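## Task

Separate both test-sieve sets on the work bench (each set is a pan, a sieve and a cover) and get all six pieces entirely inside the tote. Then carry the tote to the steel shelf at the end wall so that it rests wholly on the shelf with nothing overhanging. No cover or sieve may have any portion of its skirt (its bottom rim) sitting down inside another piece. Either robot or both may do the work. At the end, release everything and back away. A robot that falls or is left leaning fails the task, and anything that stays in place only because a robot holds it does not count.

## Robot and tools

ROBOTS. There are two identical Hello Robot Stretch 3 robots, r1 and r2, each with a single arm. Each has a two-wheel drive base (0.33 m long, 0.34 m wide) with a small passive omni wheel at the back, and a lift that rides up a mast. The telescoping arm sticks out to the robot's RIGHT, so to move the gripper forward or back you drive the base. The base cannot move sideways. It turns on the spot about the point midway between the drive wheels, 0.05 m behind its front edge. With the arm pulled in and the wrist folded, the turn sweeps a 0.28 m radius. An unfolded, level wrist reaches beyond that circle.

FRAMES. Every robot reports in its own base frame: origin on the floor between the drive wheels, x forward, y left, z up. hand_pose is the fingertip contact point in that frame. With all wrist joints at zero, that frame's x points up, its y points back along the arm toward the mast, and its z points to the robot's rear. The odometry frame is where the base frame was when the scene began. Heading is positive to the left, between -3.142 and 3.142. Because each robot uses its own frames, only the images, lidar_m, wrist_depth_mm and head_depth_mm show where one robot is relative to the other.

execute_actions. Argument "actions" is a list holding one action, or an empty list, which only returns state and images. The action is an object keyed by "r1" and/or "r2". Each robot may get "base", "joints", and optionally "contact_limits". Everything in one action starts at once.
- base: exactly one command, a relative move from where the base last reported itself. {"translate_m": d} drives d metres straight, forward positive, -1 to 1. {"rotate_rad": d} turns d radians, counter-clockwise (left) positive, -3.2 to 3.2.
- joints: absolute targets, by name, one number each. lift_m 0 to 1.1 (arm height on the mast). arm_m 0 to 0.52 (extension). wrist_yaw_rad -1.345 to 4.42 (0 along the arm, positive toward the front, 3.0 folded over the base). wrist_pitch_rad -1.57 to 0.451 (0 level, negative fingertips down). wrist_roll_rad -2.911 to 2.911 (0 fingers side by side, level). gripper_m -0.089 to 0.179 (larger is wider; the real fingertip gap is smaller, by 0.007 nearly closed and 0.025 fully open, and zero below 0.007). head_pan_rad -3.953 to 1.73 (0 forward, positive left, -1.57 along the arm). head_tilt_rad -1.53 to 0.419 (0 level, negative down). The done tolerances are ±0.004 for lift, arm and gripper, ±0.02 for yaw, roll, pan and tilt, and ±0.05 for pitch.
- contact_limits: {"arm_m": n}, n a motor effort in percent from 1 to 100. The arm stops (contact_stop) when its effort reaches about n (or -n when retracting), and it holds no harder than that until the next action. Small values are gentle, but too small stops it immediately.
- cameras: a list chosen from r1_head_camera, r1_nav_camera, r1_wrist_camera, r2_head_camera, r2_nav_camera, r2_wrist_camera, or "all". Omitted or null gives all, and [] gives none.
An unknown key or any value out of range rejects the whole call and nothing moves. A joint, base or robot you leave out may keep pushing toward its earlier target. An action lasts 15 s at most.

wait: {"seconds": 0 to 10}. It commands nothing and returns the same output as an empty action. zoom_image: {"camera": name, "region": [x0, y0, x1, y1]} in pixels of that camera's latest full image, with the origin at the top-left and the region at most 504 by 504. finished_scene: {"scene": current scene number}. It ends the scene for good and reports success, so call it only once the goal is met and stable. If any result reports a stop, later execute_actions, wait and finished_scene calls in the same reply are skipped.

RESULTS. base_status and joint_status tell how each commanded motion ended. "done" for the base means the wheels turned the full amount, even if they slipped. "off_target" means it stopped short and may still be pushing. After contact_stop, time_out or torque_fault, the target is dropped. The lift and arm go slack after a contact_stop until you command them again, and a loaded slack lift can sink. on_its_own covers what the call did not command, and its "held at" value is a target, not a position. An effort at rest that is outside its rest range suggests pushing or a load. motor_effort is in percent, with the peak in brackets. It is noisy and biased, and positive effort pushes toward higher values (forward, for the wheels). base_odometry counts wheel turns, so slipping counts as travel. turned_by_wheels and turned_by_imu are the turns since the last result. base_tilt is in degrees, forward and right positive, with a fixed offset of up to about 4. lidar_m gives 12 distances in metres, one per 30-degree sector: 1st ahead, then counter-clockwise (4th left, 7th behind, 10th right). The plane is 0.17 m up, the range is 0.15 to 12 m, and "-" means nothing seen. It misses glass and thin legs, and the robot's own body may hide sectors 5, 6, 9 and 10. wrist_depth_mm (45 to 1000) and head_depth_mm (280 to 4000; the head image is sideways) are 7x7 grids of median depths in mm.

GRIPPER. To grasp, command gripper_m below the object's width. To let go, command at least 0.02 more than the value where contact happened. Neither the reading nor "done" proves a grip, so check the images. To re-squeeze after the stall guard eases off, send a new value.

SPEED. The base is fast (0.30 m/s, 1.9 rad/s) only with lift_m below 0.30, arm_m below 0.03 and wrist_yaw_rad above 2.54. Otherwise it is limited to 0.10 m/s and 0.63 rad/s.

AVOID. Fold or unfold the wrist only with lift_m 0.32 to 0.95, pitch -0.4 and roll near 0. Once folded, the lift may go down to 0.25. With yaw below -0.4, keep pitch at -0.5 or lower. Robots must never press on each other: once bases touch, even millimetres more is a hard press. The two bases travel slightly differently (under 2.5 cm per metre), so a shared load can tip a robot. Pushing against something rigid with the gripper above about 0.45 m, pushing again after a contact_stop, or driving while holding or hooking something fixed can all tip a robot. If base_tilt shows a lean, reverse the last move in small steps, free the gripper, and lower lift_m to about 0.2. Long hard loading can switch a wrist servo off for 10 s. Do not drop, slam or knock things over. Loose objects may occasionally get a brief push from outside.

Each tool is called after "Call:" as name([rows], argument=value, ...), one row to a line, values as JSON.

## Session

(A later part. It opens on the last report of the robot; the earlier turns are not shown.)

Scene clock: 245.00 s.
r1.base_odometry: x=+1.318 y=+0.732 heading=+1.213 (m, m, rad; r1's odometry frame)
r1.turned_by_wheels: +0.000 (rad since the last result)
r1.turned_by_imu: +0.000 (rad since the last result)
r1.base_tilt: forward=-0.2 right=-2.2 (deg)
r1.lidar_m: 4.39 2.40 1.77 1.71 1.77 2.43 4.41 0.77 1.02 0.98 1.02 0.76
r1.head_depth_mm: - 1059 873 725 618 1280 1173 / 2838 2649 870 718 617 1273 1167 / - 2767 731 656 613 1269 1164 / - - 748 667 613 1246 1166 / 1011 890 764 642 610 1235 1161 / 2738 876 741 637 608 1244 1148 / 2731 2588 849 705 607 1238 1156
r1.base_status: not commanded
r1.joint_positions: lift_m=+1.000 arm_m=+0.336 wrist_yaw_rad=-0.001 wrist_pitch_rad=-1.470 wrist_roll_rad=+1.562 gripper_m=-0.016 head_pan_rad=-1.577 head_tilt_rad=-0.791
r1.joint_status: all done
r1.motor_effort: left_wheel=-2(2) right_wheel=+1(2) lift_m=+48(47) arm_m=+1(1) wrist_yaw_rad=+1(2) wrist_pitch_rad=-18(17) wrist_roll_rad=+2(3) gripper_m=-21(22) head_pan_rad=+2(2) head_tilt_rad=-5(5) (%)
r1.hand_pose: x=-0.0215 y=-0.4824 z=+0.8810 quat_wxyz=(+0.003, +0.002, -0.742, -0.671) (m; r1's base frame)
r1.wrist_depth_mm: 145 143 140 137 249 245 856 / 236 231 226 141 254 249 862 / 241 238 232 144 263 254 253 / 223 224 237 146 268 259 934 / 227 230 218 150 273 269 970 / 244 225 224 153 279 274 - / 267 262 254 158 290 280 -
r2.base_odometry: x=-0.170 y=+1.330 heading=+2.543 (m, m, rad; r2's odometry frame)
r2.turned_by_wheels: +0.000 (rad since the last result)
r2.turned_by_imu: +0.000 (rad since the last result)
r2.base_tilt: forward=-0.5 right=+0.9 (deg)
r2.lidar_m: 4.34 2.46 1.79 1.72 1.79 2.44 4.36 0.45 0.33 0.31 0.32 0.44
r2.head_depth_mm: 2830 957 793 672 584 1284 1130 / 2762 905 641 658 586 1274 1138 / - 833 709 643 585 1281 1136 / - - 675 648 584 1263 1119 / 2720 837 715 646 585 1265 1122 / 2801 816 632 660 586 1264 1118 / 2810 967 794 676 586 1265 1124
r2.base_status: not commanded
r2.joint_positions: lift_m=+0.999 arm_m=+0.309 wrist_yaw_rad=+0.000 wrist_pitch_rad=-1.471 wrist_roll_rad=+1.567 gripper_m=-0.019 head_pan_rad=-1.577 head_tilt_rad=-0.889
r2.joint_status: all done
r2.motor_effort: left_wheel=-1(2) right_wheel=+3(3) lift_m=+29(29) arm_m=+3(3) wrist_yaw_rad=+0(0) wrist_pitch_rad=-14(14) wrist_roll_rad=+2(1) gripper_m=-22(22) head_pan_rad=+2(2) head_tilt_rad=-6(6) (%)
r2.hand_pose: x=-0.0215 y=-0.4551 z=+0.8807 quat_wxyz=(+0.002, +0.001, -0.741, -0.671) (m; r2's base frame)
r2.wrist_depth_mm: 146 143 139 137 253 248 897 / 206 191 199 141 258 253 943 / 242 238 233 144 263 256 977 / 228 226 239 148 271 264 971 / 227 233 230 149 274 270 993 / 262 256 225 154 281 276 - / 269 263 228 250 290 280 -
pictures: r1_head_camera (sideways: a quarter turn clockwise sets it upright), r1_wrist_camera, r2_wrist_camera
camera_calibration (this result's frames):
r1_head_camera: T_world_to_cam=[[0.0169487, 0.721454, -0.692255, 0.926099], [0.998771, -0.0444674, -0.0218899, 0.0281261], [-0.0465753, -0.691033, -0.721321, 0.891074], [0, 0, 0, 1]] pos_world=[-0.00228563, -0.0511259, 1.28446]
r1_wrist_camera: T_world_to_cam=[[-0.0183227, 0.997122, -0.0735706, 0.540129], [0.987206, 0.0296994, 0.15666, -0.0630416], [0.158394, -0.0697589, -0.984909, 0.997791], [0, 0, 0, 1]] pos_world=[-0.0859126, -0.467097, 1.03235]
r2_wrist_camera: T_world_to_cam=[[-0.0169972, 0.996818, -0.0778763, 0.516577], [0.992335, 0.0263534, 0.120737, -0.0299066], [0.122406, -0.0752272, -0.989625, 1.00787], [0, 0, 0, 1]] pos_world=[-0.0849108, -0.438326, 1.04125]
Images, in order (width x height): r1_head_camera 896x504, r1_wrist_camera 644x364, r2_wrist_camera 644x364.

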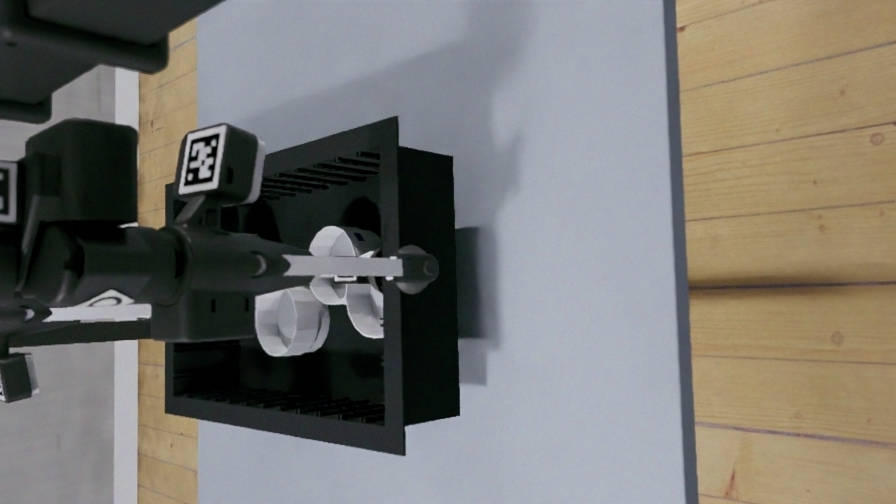

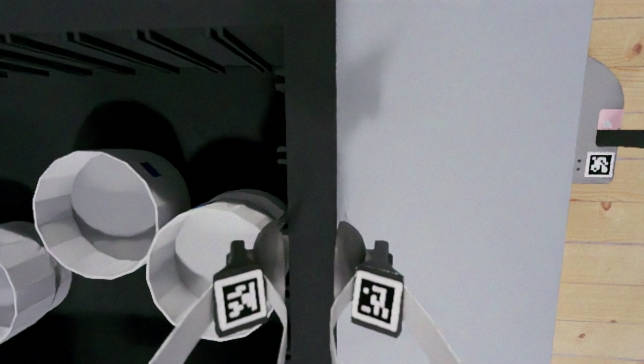

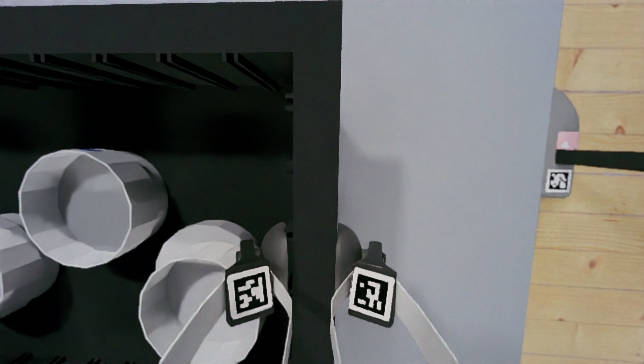

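Call:
execute_actions([
  {"r1":{"base":{"translate_m":0.5},"joints":{"lift_m":1.03,"head_pan_rad":-0.4,"head_tilt_rad":-0.4}},"r2":{"base":{"translate_m":-0.5},"joints":{"lift_m":1.03}}},
], cameras=["r1_nav_camera","r2_nav_camera"])

Scene clock: 253.57 s.
r1.base_odometry: x=+1.493 y=+1.200 heading=+1.213 (m, m, rad; r1's odometry frame)
r1.turned_by_wheels: +0.000 (rad since the last result)
r1.turned_by_imu: -0.006 (rad since the last result)
r1.base_tilt: forward=-0.2 right=-2.0 (deg)
r1.lidar_m: 3.88 2.45 1.76 1.71 1.77 2.42 4.89 1.25 1.01 0.98 0.38 4.05
r1.head_depth_mm: 3739 - - 3068 2215 1739 1431 / - - - 3063 2220 1728 1434 / 3915 - - 3072 2225 1727 1427 / 3725 - - 3069 2217 1733 1429 / 3509 3798 - 3091 2222 1720 1423 / 3382 3562 3777 3015 2192 1720 1419 / 3342 3429 3696 3045 2204 1739 1420
r1.base_status: done
r1.joint_positions: lift_m=+1.030 arm_m=+0.336 wrist_yaw_rad=-0.001 wrist_pitch_rad=-1.470 wrist_roll_rad=+1.562 gripper_m=-0.016 head_pan_rad=-0.407 head_tilt_rad=-0.408
r1.joint_status: all done
r1.motor_effort: left_wheel=+0(3) right_wheel=+0(6) lift_m=+48(55) arm_m=+1(1) wrist_yaw_rad=+2(2) wrist_pitch_rad=-17(17) wrist_roll_rad=+3(2) gripper_m=-20(20) head_pan_rad=+3(29) head_tilt_rad=+4(30) (%)
r1.hand_pose: x=-0.0215 y=-0.4824 z=+0.9110 quat_wxyz=(+0.003, +0.002, -0.742, -0.671) (m; r1's base frame)
r1.wrist_depth_mm: 145 142 140 136 277 271 909 / 236 230 225 140 282 276 925 / 243 236 231 144 289 282 - / 227 225 235 147 296 289 - / 228 230 218 150 301 297 - / 240 226 222 153 309 305 - / 270 265 254 158 323 312 -
r2.base_odometry: x=+0.243 y=+1.048 heading=+2.543 (m, m, rad; r2's odometry frame)
r2.turned_by_wheels: +0.000 (rad since the last result)
r2.turned_by_imu: +0.002 (rad since the last result)
r2.base_tilt: forward=-0.6 right=+1.0 (deg)
r2.lidar_m: 1.21 2.45 1.79 1.72 1.79 2.44 3.87 4.00 0.33 0.32 0.33 0.45
r2.head_depth_mm: 2815 2387 789 671 584 811 1144 / 2914 881 597 670 584 1260 1129 / 2861 798 595 659 585 1280 1135 / - 745 637 659 585 1262 1128 / 2727 807 644 661 586 1256 1121 / 2758 764 586 675 585 1261 1114 / 2789 965 797 676 589 1271 1128
r2.base_status: done
r2.joint_positions: lift_m=+1.029 arm_m=+0.309 wrist_yaw_rad=+0.000 wrist_pitch_rad=-1.471 wrist_roll_rad=+1.567 gripper_m=-0.019 head_pan_rad=-1.577 head_tilt_rad=-0.889
r2.joint_status: all done
r2.motor_effort: left_wheel=-1(5) right_wheel=+2(4) lift_m=+30(31) arm_m=+3(2) wrist_yaw_rad=+0(1) wrist_pitch_rad=-14(14) wrist_roll_rad=+1(2) gripper_m=-20(21) head_pan_rad=+2(2) head_tilt_rad=-7(6) (%)
r2.hand_pose: x=-0.0215 y=-0.4551 z=+0.9107 quat_wxyz=(+0.002, +0.001, -0.741, -0.671) (m; r2's base frame)
r2.wrist_depth_mm: 146 143 140 138 280 277 971 / 208 191 195 141 291 281 954 / 244 238 232 144 296 289 962 / 227 229 239 147 297 296 - / 230 231 228 149 304 304 - / 260 259 225 153 307 310 - / 268 265 229 159 319 - -
pictures: r1_nav_camera (sideways: a quarter turn counterclockwise sets it upright), r2_nav_camera (sideways: a quarter turn counterclockwise sets it upright)
camera_calibration (this result's frames):
r1_nav_camera: T_world_to_cam=[[0.385607, -0.214227, 0.897449, -1.1281], [-0.388006, -0.920136, -0.0529285, 0.118397], [0.837114, -0.327805, -0.437932, 0.520497], [0, 0, 0, 1]] pos_world=[0.0452248, 0.0378944, 1.24662]
r2_nav_camera: T_world_to_cam=[[-0.0173994, -0.790897, 0.611702, -0.75185], [-0.998117, 0.0497275, 0.0359043, 0.013485], [-0.0588149, -0.609926, -0.790273, 0.991114], [0, 0, 0, 1]] pos_world=[0.0586702, 0.00919918, 1.24267]
Images, in order (width x height): r1_nav_camera 672x504, r2_nav_camera 672x504.

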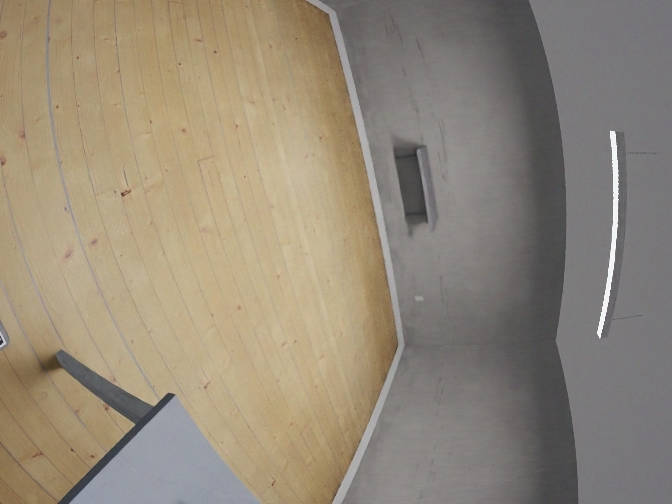

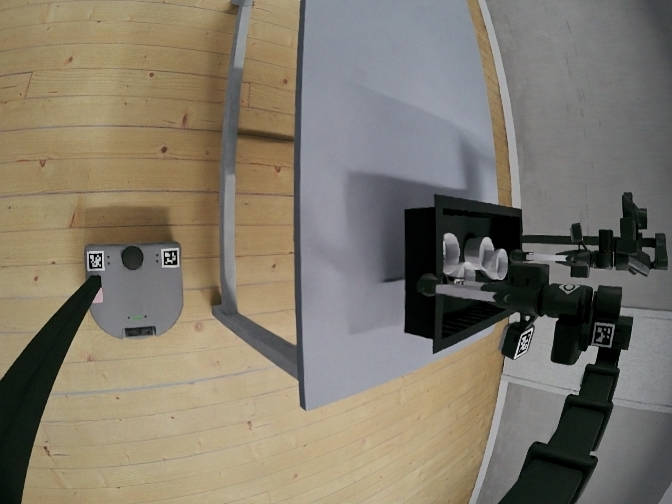

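Call:
execute_actions([
  {"r1":{"base":{"translate_m":1}},"r2":{"base":{"translate_m":-1}}},
], cameras=[])

Call:
execute_actions([
  {"r1":{"base":{"translate_m":1}},"r2":{"base":{"translate_m":-1},"joints":{"head_pan_rad":-2.7,"head_tilt_rad":-0.4}}},
], cameras=["r1_head_camera","r2_head_camera"])

Scene clock: 265.43 s.
r1.base_odometry: x=+1.844 y=+2.137 heading=+1.213 (m, m, rad; r1's odometry frame)
r1.turned_by_wheels: +0.000 (rad since the last result)
r1.turned_by_imu: -0.009 (rad since the last result)
r1.base_tilt: forward=-0.1 right=-2.3 (deg)
r1.lidar_m: 2.88 2.47 1.79 1.70 1.75 2.42 2.23 0.84 1.24 1.30 3.16 3.00
r1.head_depth_mm: 3196 3433 3774 3072 2211 1740 1429 / 3086 3232 3518 3089 2205 1747 1421 / 2871 3105 3315 3027 2230 1740 1431 / 2765 2958 3197 3049 2204 1727 1423 / 2630 2790 3022 3046 2203 1729 1423 / 2527 2685 2877 2975 2205 1731 1427 / 2442 2556 2710 2880 2193 1739 1422
r1.base_status: done
r1.joint_positions: lift_m=+1.030 arm_m=+0.336 wrist_yaw_rad=+0.000 wrist_pitch_rad=-1.480 wrist_roll_rad=+1.562 gripper_m=-0.016 head_pan_rad=-0.407 head_tilt_rad=-0.408
r1.joint_status: not commanded
r1.motor_effort: left_wheel=+1(5) right_wheel=+0(5) lift_m=+48(48) arm_m=+1(1) wrist_yaw_rad=+0(1) wrist_pitch_rad=-12(18) wrist_roll_rad=+3(2) gripper_m=-19(21) head_pan_rad=+2(3) head_tilt_rad=+4(4) (%)
r1.hand_pose: x=-0.0215 y=-0.4798 z=+0.9110 quat_wxyz=(+0.003, +0.003, -0.738, -0.675) (m; r1's base frame)
r1.wrist_depth_mm: 144 142 139 137 973 949 940 / 234 230 225 140 - - 944 / 239 236 231 144 - - 961 / 221 223 236 146 - - - / 224 228 217 149 - - - / 239 224 223 153 - - - / 265 261 254 159 - - -
r2.base_odometry: x=+1.070 y=+0.485 heading=+2.543 (m, m, rad; r2's odometry frame)
r2.turned_by_wheels: +0.000 (rad since the last result)
r2.turned_by_imu: +0.002 (rad since the last result)
r2.base_tilt: forward=-0.6 right=+1.0 (deg)
r2.lidar_m: 1.22 2.45 1.79 1.72 1.79 2.44 2.89 2.99 3.15 1.29 1.21 0.82
r2.head_depth_mm: 2823 2395 1960 1661 1442 1284 1148 / 2926 678 592 1673 1454 1282 1152 / 2845 804 678 1635 1460 1281 1155 / - 742 632 1636 1453 1274 1146 / 2761 809 645 1638 1447 1278 1147 / 2784 758 582 1656 1450 1281 1159 / 2793 2418 1974 1659 1452 1286 1157
r2.base_status: done
r2.joint_positions: lift_m=+1.029 arm_m=+0.309 wrist_yaw_rad=+0.000 wrist_pitch_rad=-1.480 wrist_roll_rad=+1.567 gripper_m=-0.019 head_pan_rad=-1.577 head_tilt_rad=-0.889
r2.joint_status: not commanded
r2.motor_effort: left_wheel=-2(5) right_wheel=+2(4) lift_m=+29(30) arm_m=+3(3) wrist_yaw_rad=-2(0) wrist_pitch_rad=-10(14) wrist_roll_rad=+1(1) gripper_m=-19(20) head_pan_rad=+2(2) head_tilt_rad=-7(7) (%)
r2.hand_pose: x=-0.0215 y=-0.4528 z=+0.9107 quat_wxyz=(+0.002, +0.001, -0.738, -0.675) (m; r2's base frame)
r2.wrist_depth_mm: 145 142 139 138 982 969 951 / 208 200 193 148 - 995 - / 242 235 232 229 - - 991 / 225 226 238 234 - - - / 225 231 227 151 - - - / 260 254 224 154 - - - / 266 260 229 158 - - -
pictures: none
No camera images: the call's "cameras" was empty. Leave "cameras" out to get every camera's image.

Scene clock: 276.43 s.
r1.base_odometry: x=+2.194 y=+3.074 heading=+1.213 (m, m, rad; r1's odometry frame)
r1.turned_by_wheels: +0.000 (rad since the last result)
r1.turned_by_imu: -0.008 (rad since the last result)
r1.base_tilt: forward=-0.2 right=-2.3 (deg)
r1.lidar_m: 1.88 1.94 1.82 1.74 1.80 2.42 1.81 2.02 3.18 1.28 2.72 1.96
r1.head_depth_mm: 2075 2281 2457 2645 2236 1726 1431 / 1987 2119 2314 2525 2232 1740 1430 / 1869 2021 2103 2384 2217 1744 1428 / 1796 1930 1987 2252 2225 1740 1425 / 1713 1839 1934 2126 2191 1738 1425 / 1654 1744 1844 2008 2116 1730 1422 / 1585 1670 1762 1876 2028 1712 1426
r1.base_status: done
r1.joint_positions: lift_m=+1.030 arm_m=+0.336 wrist_yaw_rad=+0.001 wrist_pitch_rad=-1.498 wrist_roll_rad=+1.562 gripper_m=-0.016 head_pan_rad=-0.407 head_tilt_rad=-0.408
r1.joint_status: not commanded
r1.motor_effort: left_wheel=+1(6) right_wheel=+0(3) lift_m=+48(48) arm_m=+1(1) wrist_yaw_rad=-1(1) wrist_pitch_rad=-2(11) wrist_roll_rad=+3(2) gripper_m=-20(21) head_pan_rad=+2(2) head_tilt_rad=+3(4) (%)
r1.hand_pose: x=-0.0215 y=-0.4753 z=+0.9110 quat_wxyz=(+0.004, +0.003, -0.732, -0.681) (m; r1's base frame)
r1.wrist_depth_mm: 142 141 139 137 965 931 940 / 232 229 225 141 - - 947 / 238 234 230 144 - - 994 / 220 221 234 147 - - - / 219 227 216 150 - - - / 234 224 221 152 - - - / 262 258 255 165 - - -
r2.base_odometry: x=+1.896 y=-0.078 heading=+2.543 (m, m, rad; r2's odometry frame)
r2.turned_by_wheels: +0.000 (rad since the last result)
r2.turned_by_imu: +0.001 (rad since the last result)
r2.base_tilt: forward=-0.6 right=+1.0 (deg)
r2.lidar_m: 1.78 2.45 1.78 1.72 1.78 1.97 1.90 1.97 2.67 1.28 3.12 1.99
r2.head_depth_mm: 1634 1708 1834 1931 2028 - - / 1690 1788 1884 2026 - - - / 1744 1854 1976 2139 - - - / 1802 1949 2015 2259 - - - / 1907 2010 2139 2343 - - - / 1989 2110 2284 2455 - - - / 2079 2260 2437 2572 - - -
r2.base_status: done
r2.joint_positions: lift_m=+1.029 arm_m=+0.309 wrist_yaw_rad=+0.000 wrist_pitch_rad=-1.497 wrist_roll_rad=+1.568 gripper_m=-0.019 head_pan_rad=-2.693 head_tilt_rad=-0.408
r2.joint_status: all done
r2.motor_effort: left_wheel=-1(5) right_wheel=+3(5) lift_m=+29(29) arm_m=+1(4) wrist_yaw_rad=+1(1) wrist_pitch_rad=-1(10) wrist_roll_rad=+1(1) gripper_m=-19(19) head_pan_rad=-2(30) head_tilt_rad=+5(36) (%)
r2.hand_pose: x=-0.0215 y=-0.4484 z=+0.9107 quat_wxyz=(+0.002, +0.001, -0.732, -0.681) (m; r2's base frame)
r2.wrist_depth_mm: 142 141 139 137 - 986 947 / 208 200 190 148 - 986 994 / 238 235 230 227 - - - / 224 226 237 233 - - - / 225 227 228 150 - - - / 255 249 222 154 - - - / 265 259 226 159 - - -
pictures: r1_head_camera (sideways: a quarter turn clockwise sets it upright), r2_head_camera (sideways: a quarter turn clockwise sets it upright)
camera_calibration (this result's frames):
r1_head_camera: T_world_to_cam=[[-0.37248, 0.174488, -0.911489, 1.2143], [0.436008, 0.899923, -0.00590124, 0.0107505], [0.819241, -0.399615, -0.411282, 0.482441], [0, 0, 0, 1]] pos_world=[0.0523795, -0.0287641, 1.3053]
r2_head_camera: T_world_to_cam=[[0.326622, 0.162563, -0.93107, 1.22732], [0.422898, -0.906124, -0.00985396, 0.0121177], [-0.845266, -0.390529, -0.364708, 0.434539], [0, 0, 0, 1]] pos_world=[-0.0386945, -0.0188378, 1.30132]
Images, in order (width x height): r1_head_camera 896x504, r2_head_camera 896x504.

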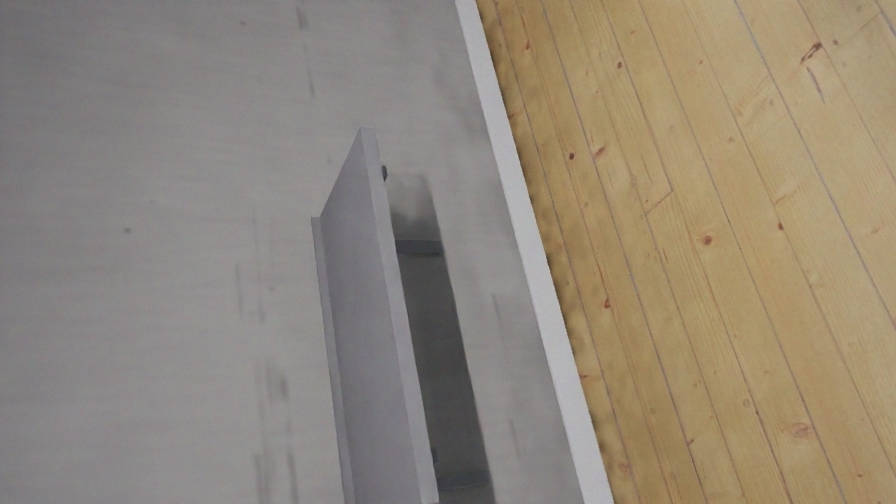

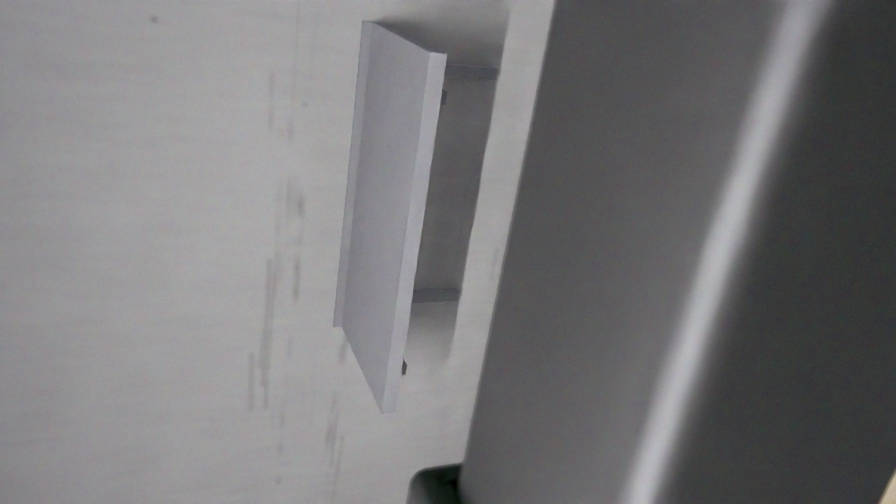

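Call:
execute_actions([
  {"r1":{"base":{"rotate_rad":0.03}}},
], cameras=[])

Call:
execute_actions([
  {"r1":{"base":{"translate_m":0.98},"joints":{"lift_m":1.05,"head_pan_rad":-0.7,"head_tilt_rad":-0.8}},"r2":{"base":{"translate_m":-1},"joints":{"lift_m":1.05}}},
], cameras=["r1_head_camera","r1_nav_camera"])

Scene clock: 278.67 s.
r1.base_odometry: x=+2.194 y=+3.074 heading=+1.243 (m, m, rad; r1's odometry frame)
r1.turned_by_wheels: +0.030 (rad since the last result)
r1.turned_by_imu: +0.029 (rad since the last result)
r1.base_tilt: forward=-0.2 right=-2.3 (deg)
r1.lidar_m: 1.88 1.96 1.80 1.74 1.81 2.51 1.81 2.02 3.16 1.28 2.64 1.94
r1.head_depth_mm: 2052 2213 2388 2656 2215 1737 1422 / 1933 2089 2243 2473 2226 1726 1435 / 1856 1970 2090 2328 2222 1743 1426 / 1781 1882 1959 2212 2218 1725 1422 / 1692 1810 1898 2091 2176 1738 1425 / 1635 1741 1810 2001 2120 1735 1425 / 1561 1672 1769 1893 2022 1732 1428
r1.base_status: done
r1.joint_positions: lift_m=+1.030 arm_m=+0.336 wrist_yaw_rad=-0.003 wrist_pitch_rad=-1.500 wrist_roll_rad=+1.576 gripper_m=-0.016 head_pan_rad=-0.407 head_tilt_rad=-0.408
r1.joint_status: not commanded
r1.motor_effort: left_wheel=-5(8) right_wheel=+5(6) lift_m=+48(48) arm_m=+1(1) wrist_yaw_rad=+4(5) wrist_pitch_rad=-1(2) wrist_roll_rad=-2(2) gripper_m=-21(22) head_pan_rad=+2(3) head_tilt_rad=+3(3) (%)
r1.hand_pose: x=-0.0215 y=-0.4747 z=+0.9110 quat_wxyz=(-0.003, -0.003, -0.731, -0.682) (m; r1's base frame)
r1.wrist_depth_mm: 153 148 144 136 961 960 929 / 230 228 225 140 - - 934 / 236 234 230 144 - - - / 218 221 233 232 - - - / 217 225 215 150 - - - / 250 249 222 153 - - - / 262 259 251 159 - - -
r2.base_odometry: x=+1.896 y=-0.079 heading=+2.543 (m, m, rad; r2's odometry frame)
r2.turned_by_wheels: +0.000 (rad since the last result)
r2.turned_by_imu: +0.000 (rad since the last result)
r2.base_tilt: forward=-0.5 right=+0.9 (deg)
r2.lidar_m: 1.78 2.44 1.79 1.71 1.79 1.96 1.90 1.96 2.68 1.28 3.12 1.99
r2.head_depth_mm: 1620 1710 1828 1933 2036 - - / 1676 1793 1888 2021 - - - / 1745 1869 1965 2129 - - - / 1815 1943 2048 2241 - - - / 1892 2011 2148 2338 - - - / 1963 2137 2272 2457 - - - / 2093 2230 2411 2610 - - -
r2.base_status: not commanded
r2.joint_positions: lift_m=+1.029 arm_m=+0.309 wrist_yaw_rad=-0.003 wrist_pitch_rad=-1.499 wrist_roll_rad=+1.578 gripper_m=-0.019 head_pan_rad=-2.693 head_tilt_rad=-0.408
r2.joint_status: not commanded
r2.motor_effort: left_wheel=-2(2) right_wheel=+6(6) lift_m=+30(29) arm_m=+3(3) wrist_yaw_rad=+2(2) wrist_pitch_rad=+0(1) wrist_roll_rad=-4(3) gripper_m=-21(20) head_pan_rad=-3(3) head_tilt_rad=+4(5) (%)
r2.hand_pose: x=-0.0215 y=-0.4478 z=+0.9108 quat_wxyz=(-0.004, -0.004, -0.732, -0.682) (m; r2's base frame)
r2.wrist_depth_mm: 143 141 139 137 - 985 967 / 227 211 207 140 - 996 976 / 238 235 231 144 - - - / 223 222 237 232 - - - / 221 226 224 150 - - - / 256 251 222 153 - - - / 261 257 225 159 - - -
pictures: none
No camera images: the call's "cameras" was empty. Leave "cameras" out to get every camera's image.

Scene clock: 289.63 s.
r1.base_odometry: x=+2.509 y=+4.001 heading=+1.243 (m, m, rad; r1's odometry frame)
r1.turned_by_wheels: +0.000 (rad since the last result)
r1.turned_by_imu: -0.008 (rad since the last result)
r1.base_tilt: forward=-0.1 right=-2.2 (deg)
r1.lidar_m: 0.90 0.93 1.28 1.73 1.80 2.44 2.78 2.93 3.18 1.30 1.26 0.93
r1.head_depth_mm: 1450 1099 2024 1760 1516 1318 1172 / 1283 1104 928 1761 1511 1311 1170 / 1171 1088 869 1717 1507 1317 1166 / 1071 1089 862 1638 1499 1306 1164 / 991 1044 860 750 1501 1307 1161 / 920 998 854 712 1461 1303 1157 / 855 953 853 741 1379 1294 1157
r1.base_status: done
r1.joint_positions: lift_m=+1.050 arm_m=+0.336 wrist_yaw_rad=+0.001 wrist_pitch_rad=-1.479 wrist_roll_rad=+1.570 gripper_m=-0.016 head_pan_rad=-0.693 head_tilt_rad=-0.790
r1.joint_status: all done
r1.motor_effort: left_wheel=+1(5) right_wheel=+0(10) lift_m=+48(47) arm_m=+1(1) wrist_yaw_rad=-1(4) wrist_pitch_rad=-12(12) wrist_roll_rad=+0(2) gripper_m=-20(21) head_pan_rad=-2(17) head_tilt_rad=-6(32) (%)
r1.hand_pose: x=-0.0215 y=-0.4800 z=+0.9310 quat_wxyz=(+0.001, +0.000, -0.738, -0.674) (m; r1's base frame)
r1.wrist_depth_mm: 145 143 140 137 - 950 922 / 235 231 226 142 - - 953 / 242 236 232 143 - - - / 223 223 235 147 - - - / 225 229 217 150 - - - / 243 226 223 153 - - - / 267 260 255 158 - - -
r2.base_odometry: x=+2.722 y=-0.642 heading=+2.543 (m, m, rad; r2's odometry frame)
r2.turned_by_wheels: +0.000 (rad since the last result)
r2.turned_by_imu: +0.001 (rad since the last result)
r2.base_tilt: forward=-0.4 right=+1.0 (deg)
r2.lidar_m: 2.77 2.44 1.78 1.71 1.29 0.94 0.90 0.93 1.27 1.29 3.15 2.91
r2.head_depth_mm: 756 796 847 - - - - / 781 827 881 - - - - / 812 862 923 - - - - / 847 902 963 - - - - / 879 939 1012 - - - 1356 / 920 989 1058 - - - 1405 / 958 1033 1109 - - - 1439
r2.base_status: done
r2.joint_positions: lift_m=+1.049 arm_m=+0.309 wrist_yaw_rad=+0.001 wrist_pitch_rad=-1.481 wrist_roll_rad=+1.568 gripper_m=-0.019 head_pan_rad=-2.693 head_tilt_rad=-0.408
r2.joint_status: all done
r2.motor_effort: left_wheel=+0(8) right_wheel=+0(5) lift_m=+29(32) arm_m=+3(3) wrist_yaw_rad=-1(2) wrist_pitch_rad=-9(10) wrist_roll_rad=+1(3) gripper_m=-20(21) head_pan_rad=-3(3) head_tilt_rad=+5(4) (%)
r2.hand_pose: x=-0.0215 y=-0.4526 z=+0.9307 quat_wxyz=(+0.002, +0.001, -0.738, -0.675) (m; r2's base frame)
r2.wrist_depth_mm: 145 142 139 138 - - - / 191 192 197 141 - - - / 243 239 233 144 - - - / 225 228 237 148 - - - / 229 230 231 150 - - - / 261 255 224 153 - - - / 269 262 230 158 - - -
pictures: r1_head_camera (sideways: a quarter turn clockwise sets it upright), r1_nav_camera (sideways: a quarter turn counterclockwise sets it upright)
camera_calibration (this result's frames):
r1_head_camera: T_world_to_cam=[[-0.546451, 0.470218, -0.693027, 0.930543], [0.667876, 0.743952, -0.0218485, 0.0300908], [0.505306, -0.474795, -0.72058, 0.886744], [0, 0, 0, 1]] pos_world=[0.0403222, -0.038922, 1.28452]
r1_nav_camera: T_world_to_cam=[[0.542271, -0.507402, 0.669691, -0.832142], [-0.647214, -0.760522, -0.0521503, 0.118939], [0.535776, -0.405153, -0.740807, 0.916349], [0, 0, 0, 1]] pos_world=[0.037268, 0.0394875, 1.24232]
Images, in order (width x height): r1_head_camera 896x504, r1_nav_camera 672x504.

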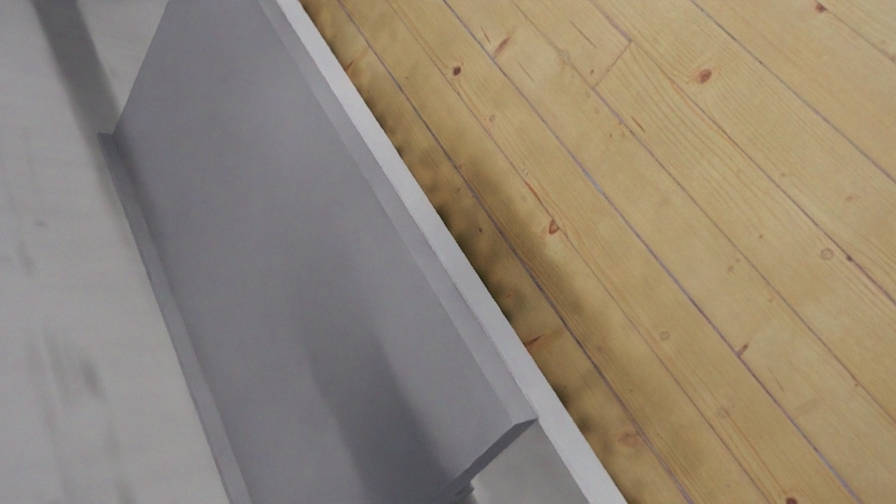

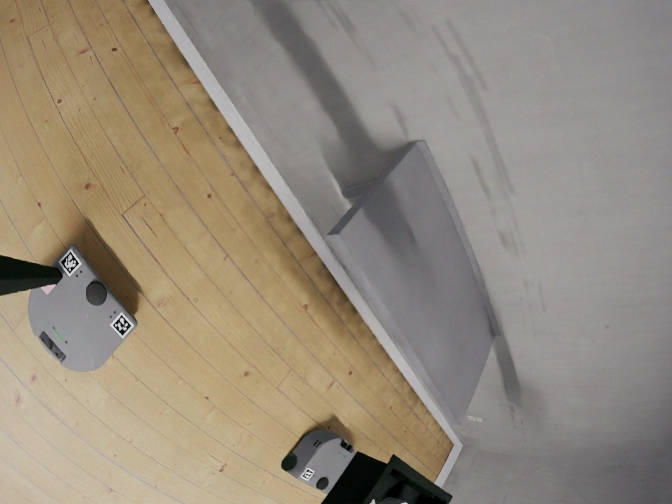

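Call:
execute_actions([
  {"r1":{"base":{"translate_m":0.61},"joints":{"head_pan_rad":-1.4,"head_tilt_rad":-0.8}},"r2":{"base":{"translate_m":-0.59},"joints":{"head_pan_rad":-1.5,"head_tilt_rad":-0.9}}},
], cameras=["r2_nav_camera","r1_nav_camera"])

Call:
execute_actions([
  {"r1":{"joints":{"lift_m":0.966}},"r2":{"joints":{"lift_m":0.966}}},
], cameras=["r2_head_camera","r1_head_camera"])

Scene clock: 297.90 s.
r1.base_odometry: x=+2.706 y=+4.579 heading=+1.243 (m, m, rad; r1's odometry frame)
r1.turned_by_wheels: +0.000 (rad since the last result)
r1.turned_by_imu: -0.007 (rad since the last result)
r1.base_tilt: forward=-0.1 right=-2.3 (deg)
r1.lidar_m: 0.28 0.29 0.40 1.10 1.80 2.46 3.38 3.53 3.17 1.09 0.40 0.29
r1.head_depth_mm: 2666 779 630 692 618 539 495 / - 816 695 674 616 537 502 / 2590 831 688 688 616 537 501 / 2124 804 697 684 613 533 1109 / 1189 1064 621 713 610 533 1112 / 833 886 832 710 608 532 1104 / 642 669 704 689 605 531 840
r1.base_status: done
r1.joint_positions: lift_m=+1.050 arm_m=+0.336 wrist_yaw_rad=-0.002 wrist_pitch_rad=-1.471 wrist_roll_rad=+1.575 gripper_m=-0.016 head_pan_rad=-1.393 head_tilt_rad=-0.790
r1.joint_status: all done
r1.motor_effort: left_wheel=-4(4) right_wheel=+4(4) lift_m=+48(48) arm_m=+0(1) wrist_yaw_rad=+3(3) wrist_pitch_rad=-17(17) wrist_roll_rad=-2(2) gripper_m=-21(20) head_pan_rad=-2(27) head_tilt_rad=-6(5) (%)
r1.hand_pose: x=-0.0215 y=-0.4821 z=+0.9310 quat_wxyz=(-0.002, -0.002, -0.741, -0.671) (m; r1's base frame)
r1.wrist_depth_mm: 151 147 143 137 298 290 285 / 237 233 226 141 303 294 288 / 243 236 233 144 305 299 296 / 224 225 235 147 315 308 303 / 227 229 218 150 326 315 307 / 255 253 223 153 329 326 318 / 269 264 254 158 343 332 327
r2.base_odometry: x=+3.209 y=-0.975 heading=+2.543 (m, m, rad; r2's odometry frame)
r2.turned_by_wheels: +0.000 (rad since the last result)
r2.turned_by_imu: +0.001 (rad since the last result)
r2.base_tilt: forward=-0.5 right=+1.1 (deg)
r2.lidar_m: 3.33 2.44 1.78 1.26 0.45 0.33 0.31 0.32 0.44 1.20 3.15 3.45
r2.head_depth_mm: 1211 904 736 671 584 534 1064 / 1573 744 580 671 583 533 1153 / - 697 587 673 585 535 1152 / 2746 763 577 673 586 535 1153 / 2799 702 580 675 586 537 1155 / 2860 2415 1942 1654 610 544 1160 / 2862 2412 1978 1680 1454 1283 1148
r2.base_status: done
r2.joint_positions: lift_m=+1.049 arm_m=+0.309 wrist_yaw_rad=-0.004 wrist_pitch_rad=-1.473 wrist_roll_rad=+1.579 gripper_m=-0.019 head_pan_rad=-1.507 head_tilt_rad=-0.888
r2.joint_status: all done
r2.motor_effort: left_wheel=-2(4) right_wheel=+6(6) lift_m=+30(29) arm_m=+3(2) wrist_yaw_rad=+2(2) wrist_pitch_rad=-14(13) wrist_roll_rad=-3(4) gripper_m=-20(21) head_pan_rad=+2(29) head_tilt_rad=-7(39) (%)
r2.hand_pose: x=-0.0215 y=-0.4547 z=+0.9307 quat_wxyz=(-0.004, -0.004, -0.741, -0.672) (m; r2's base frame)
r2.wrist_depth_mm: 145 142 139 137 302 295 502 / 227 213 208 149 304 297 898 / 243 240 233 228 312 307 - / 227 228 239 148 317 311 - / 224 231 225 149 325 318 - / 262 256 225 153 335 323 - / 268 262 230 205 344 330 -
pictures: r1_nav_camera (sideways: a quarter turn counterclockwise sets it upright), r2_nav_camera (sideways: a quarter turn counterclockwise sets it upright)
camera_calibration (this result's frames):
r1_nav_camera: T_world_to_cam=[[0.0879031, -0.737611, 0.66948, -0.829096], [-0.984962, -0.164711, -0.0521469, 0.120995], [0.148735, -0.654829, -0.740997, 0.918958], [0, 0, 0, 1]] pos_world=[0.0553742, 0.010139, 1.24232]
r2_nav_camera: T_world_to_cam=[[0.037889, -0.789945, 0.612006, -0.752584], [-0.999153, -0.0201198, 0.0358875, 0.0135131], [-0.0160357, -0.612848, -0.790038, 0.990547], [0, 0, 0, 1]] pos_world=[0.0579004, 0.0128271, 1.24267]
Images, in order (width x height): r1_nav_camera 672x504, r2_nav_camera 672x504.

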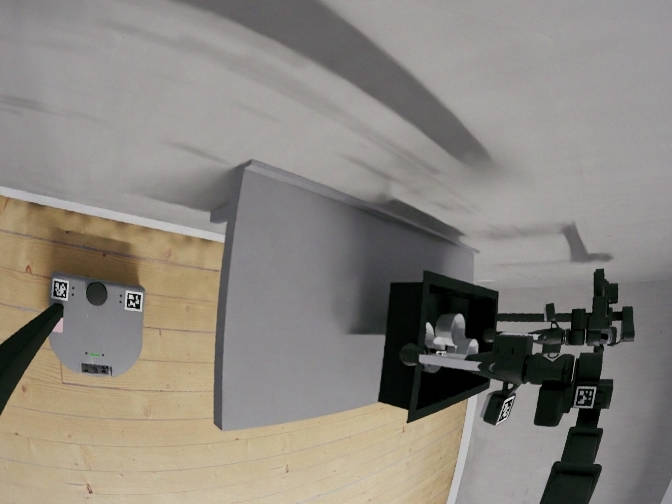

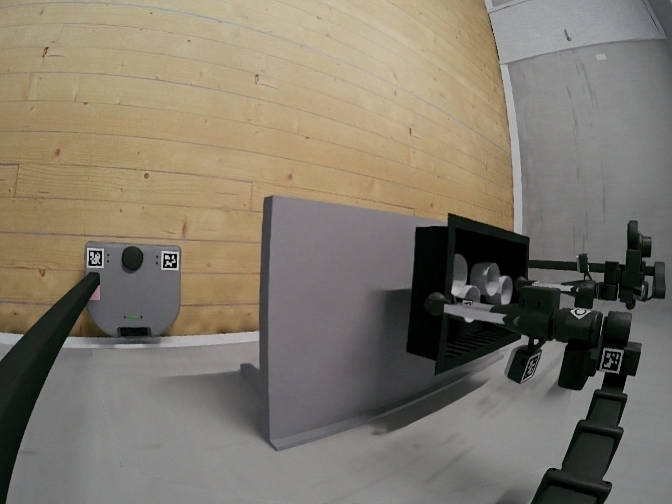

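Scene clock: 299.50 s.
r1.base_odometry: x=+2.706 y=+4.579 heading=+1.243 (m, m, rad; r1's odometry frame)
r1.turned_by_wheels: +0.000 (rad since the last result)
r1.turned_by_imu: +0.000 (rad since the last result)
r1.base_tilt: forward=-0.2 right=-2.2 (deg)
r1.lidar_m: 0.28 0.29 0.40 1.10 1.79 2.46 3.40 3.52 3.19 1.09 0.40 0.29
r1.head_depth_mm: - - 783 676 619 540 496 / - - 833 662 617 538 502 / 1291 1401 787 668 614 535 500 / 2026 1042 800 668 612 534 1109 / 1189 1063 857 680 610 533 1110 / 833 886 835 710 609 532 1109 / 641 669 704 689 607 530 844
r1.base_status: not commanded
r1.joint_positions: lift_m=+0.966 arm_m=+0.336 wrist_yaw_rad=-0.002 wrist_pitch_rad=-1.471 wrist_roll_rad=+1.575 gripper_m=-0.016 head_pan_rad=-1.393 head_tilt_rad=-0.790
r1.joint_status: all done
r1.motor_effort: left_wheel=-4(3) right_wheel=+3(4) lift_m=+37(39) arm_m=+1(0) wrist_yaw_rad=+3(3) wrist_pitch_rad=-17(17) wrist_roll_rad=-2(1) gripper_m=-21(21) head_pan_rad=-3(2) head_tilt_rad=-6(6) (%)
r1.hand_pose: x=-0.0215 y=-0.4821 z=+0.8473 quat_wxyz=(-0.002, -0.002, -0.741, -0.671) (m; r1's base frame)
r1.wrist_depth_mm: 150 147 143 138 218 214 210 / 237 232 225 140 223 219 214 / 241 235 231 144 228 224 219 / 224 226 234 147 234 229 224 / 226 229 218 150 240 235 228 / 256 255 222 153 243 239 233 / 267 263 255 158 254 244 240
r2.base_odometry: x=+3.209 y=-0.975 heading=+2.543 (m, m, rad; r2's odometry frame)
r2.turned_by_wheels: +0.000 (rad since the last result)
r2.turned_by_imu: +0.000 (rad since the last result)
r2.base_tilt: forward=-0.5 right=+1.0 (deg)
r2.lidar_m: 3.34 2.44 1.77 1.26 0.45 0.33 0.31 0.32 0.44 1.20 3.17 3.48
r2.head_depth_mm: 1126 961 769 672 585 534 1068 / - - 741 634 586 534 1156 / - - 737 646 585 535 1148 / 2777 880 782 647 586 536 1147 / 2827 905 727 646 586 536 1153 / 2839 2408 1977 1639 608 545 1156 / 2827 2393 1975 1685 1449 1275 1155
r2.base_status: not commanded
r2.joint_positions: lift_m=+0.966 arm_m=+0.309 wrist_yaw_rad=-0.004 wrist_pitch_rad=-1.473 wrist_roll_rad=+1.579 gripper_m=-0.019 head_pan_rad=-1.507 head_tilt_rad=-0.888
r2.joint_status: all done
r2.motor_effort: left_wheel=-2(2) right_wheel=+6(6) lift_m=+14(24) arm_m=+2(3) wrist_yaw_rad=+2(2) wrist_pitch_rad=-14(13) wrist_roll_rad=-4(3) gripper_m=-20(22) head_pan_rad=+2(2) head_tilt_rad=-6(7) (%)
r2.hand_pose: x=-0.0215 y=-0.4547 z=+0.8476 quat_wxyz=(-0.004, -0.004, -0.741, -0.672) (m; r2's base frame)
r2.wrist_depth_mm: 145 143 140 137 223 218 215 / 227 210 206 150 227 223 218 / 244 238 235 228 233 225 221 / 228 228 239 148 236 233 227 / 224 233 224 150 242 238 231 / 263 254 223 153 245 240 237 / 267 265 230 206 253 246 241
pictures: r1_head_camera (sideways: a quarter turn clockwise sets it upright), r2_head_camera (sideways: a quarter turn clockwise sets it upright)
camera_calibration (this result's frames):
r1_head_camera: T_world_to_cam=[[-0.115056, 0.71187, -0.692823, 0.927645], [0.990087, 0.138747, -0.0218595, 0.0281395], [0.0805663, -0.68847, -0.720776, 0.88959], [0, 0, 0, 1]] pos_world=[0.00719906, -0.0518109, 1.2845]
r2_head_camera: T_world_to_cam=[[-0.052757, 0.75167, -0.657426, 0.872879], [0.998241, 0.0575381, -0.0143204, 0.0144152], [0.0270629, -0.657025, -0.753383, 0.934873], [0, 0, 0, 1]] pos_world=[0.00636035, -0.0427104, 1.27838]
Images, in order (width x height): r1_head_camera 896x504, r2_head_camera 896x504.

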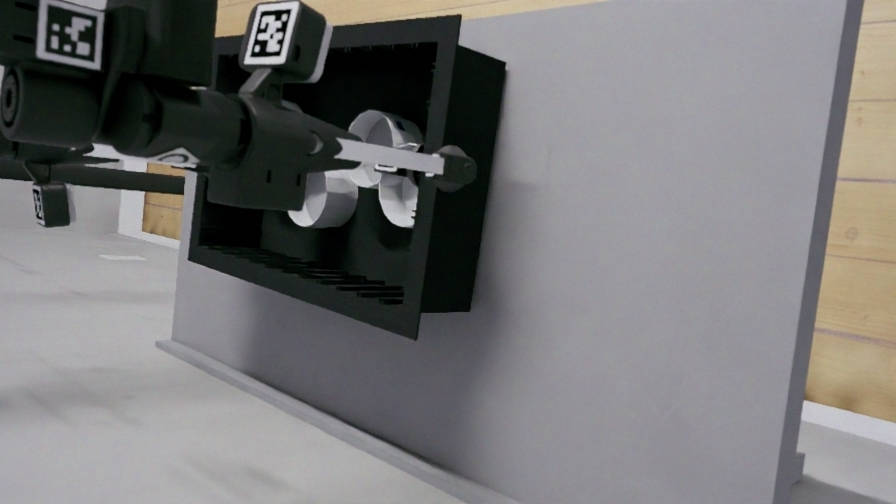

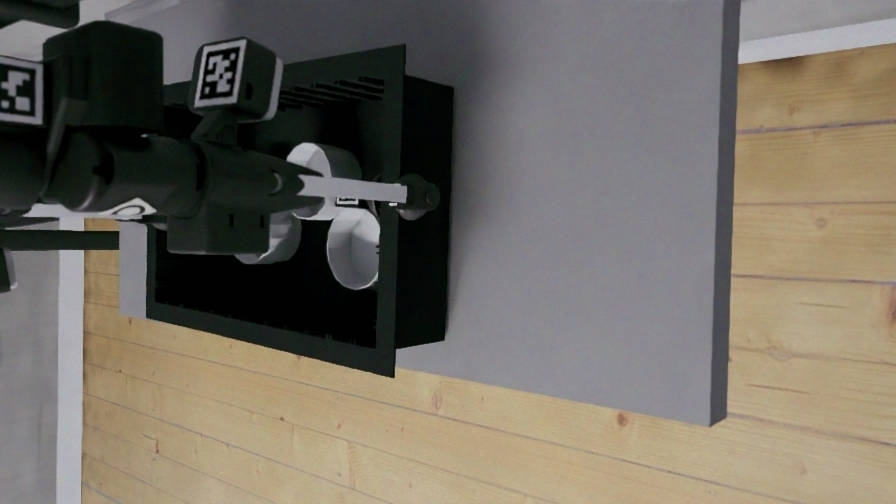

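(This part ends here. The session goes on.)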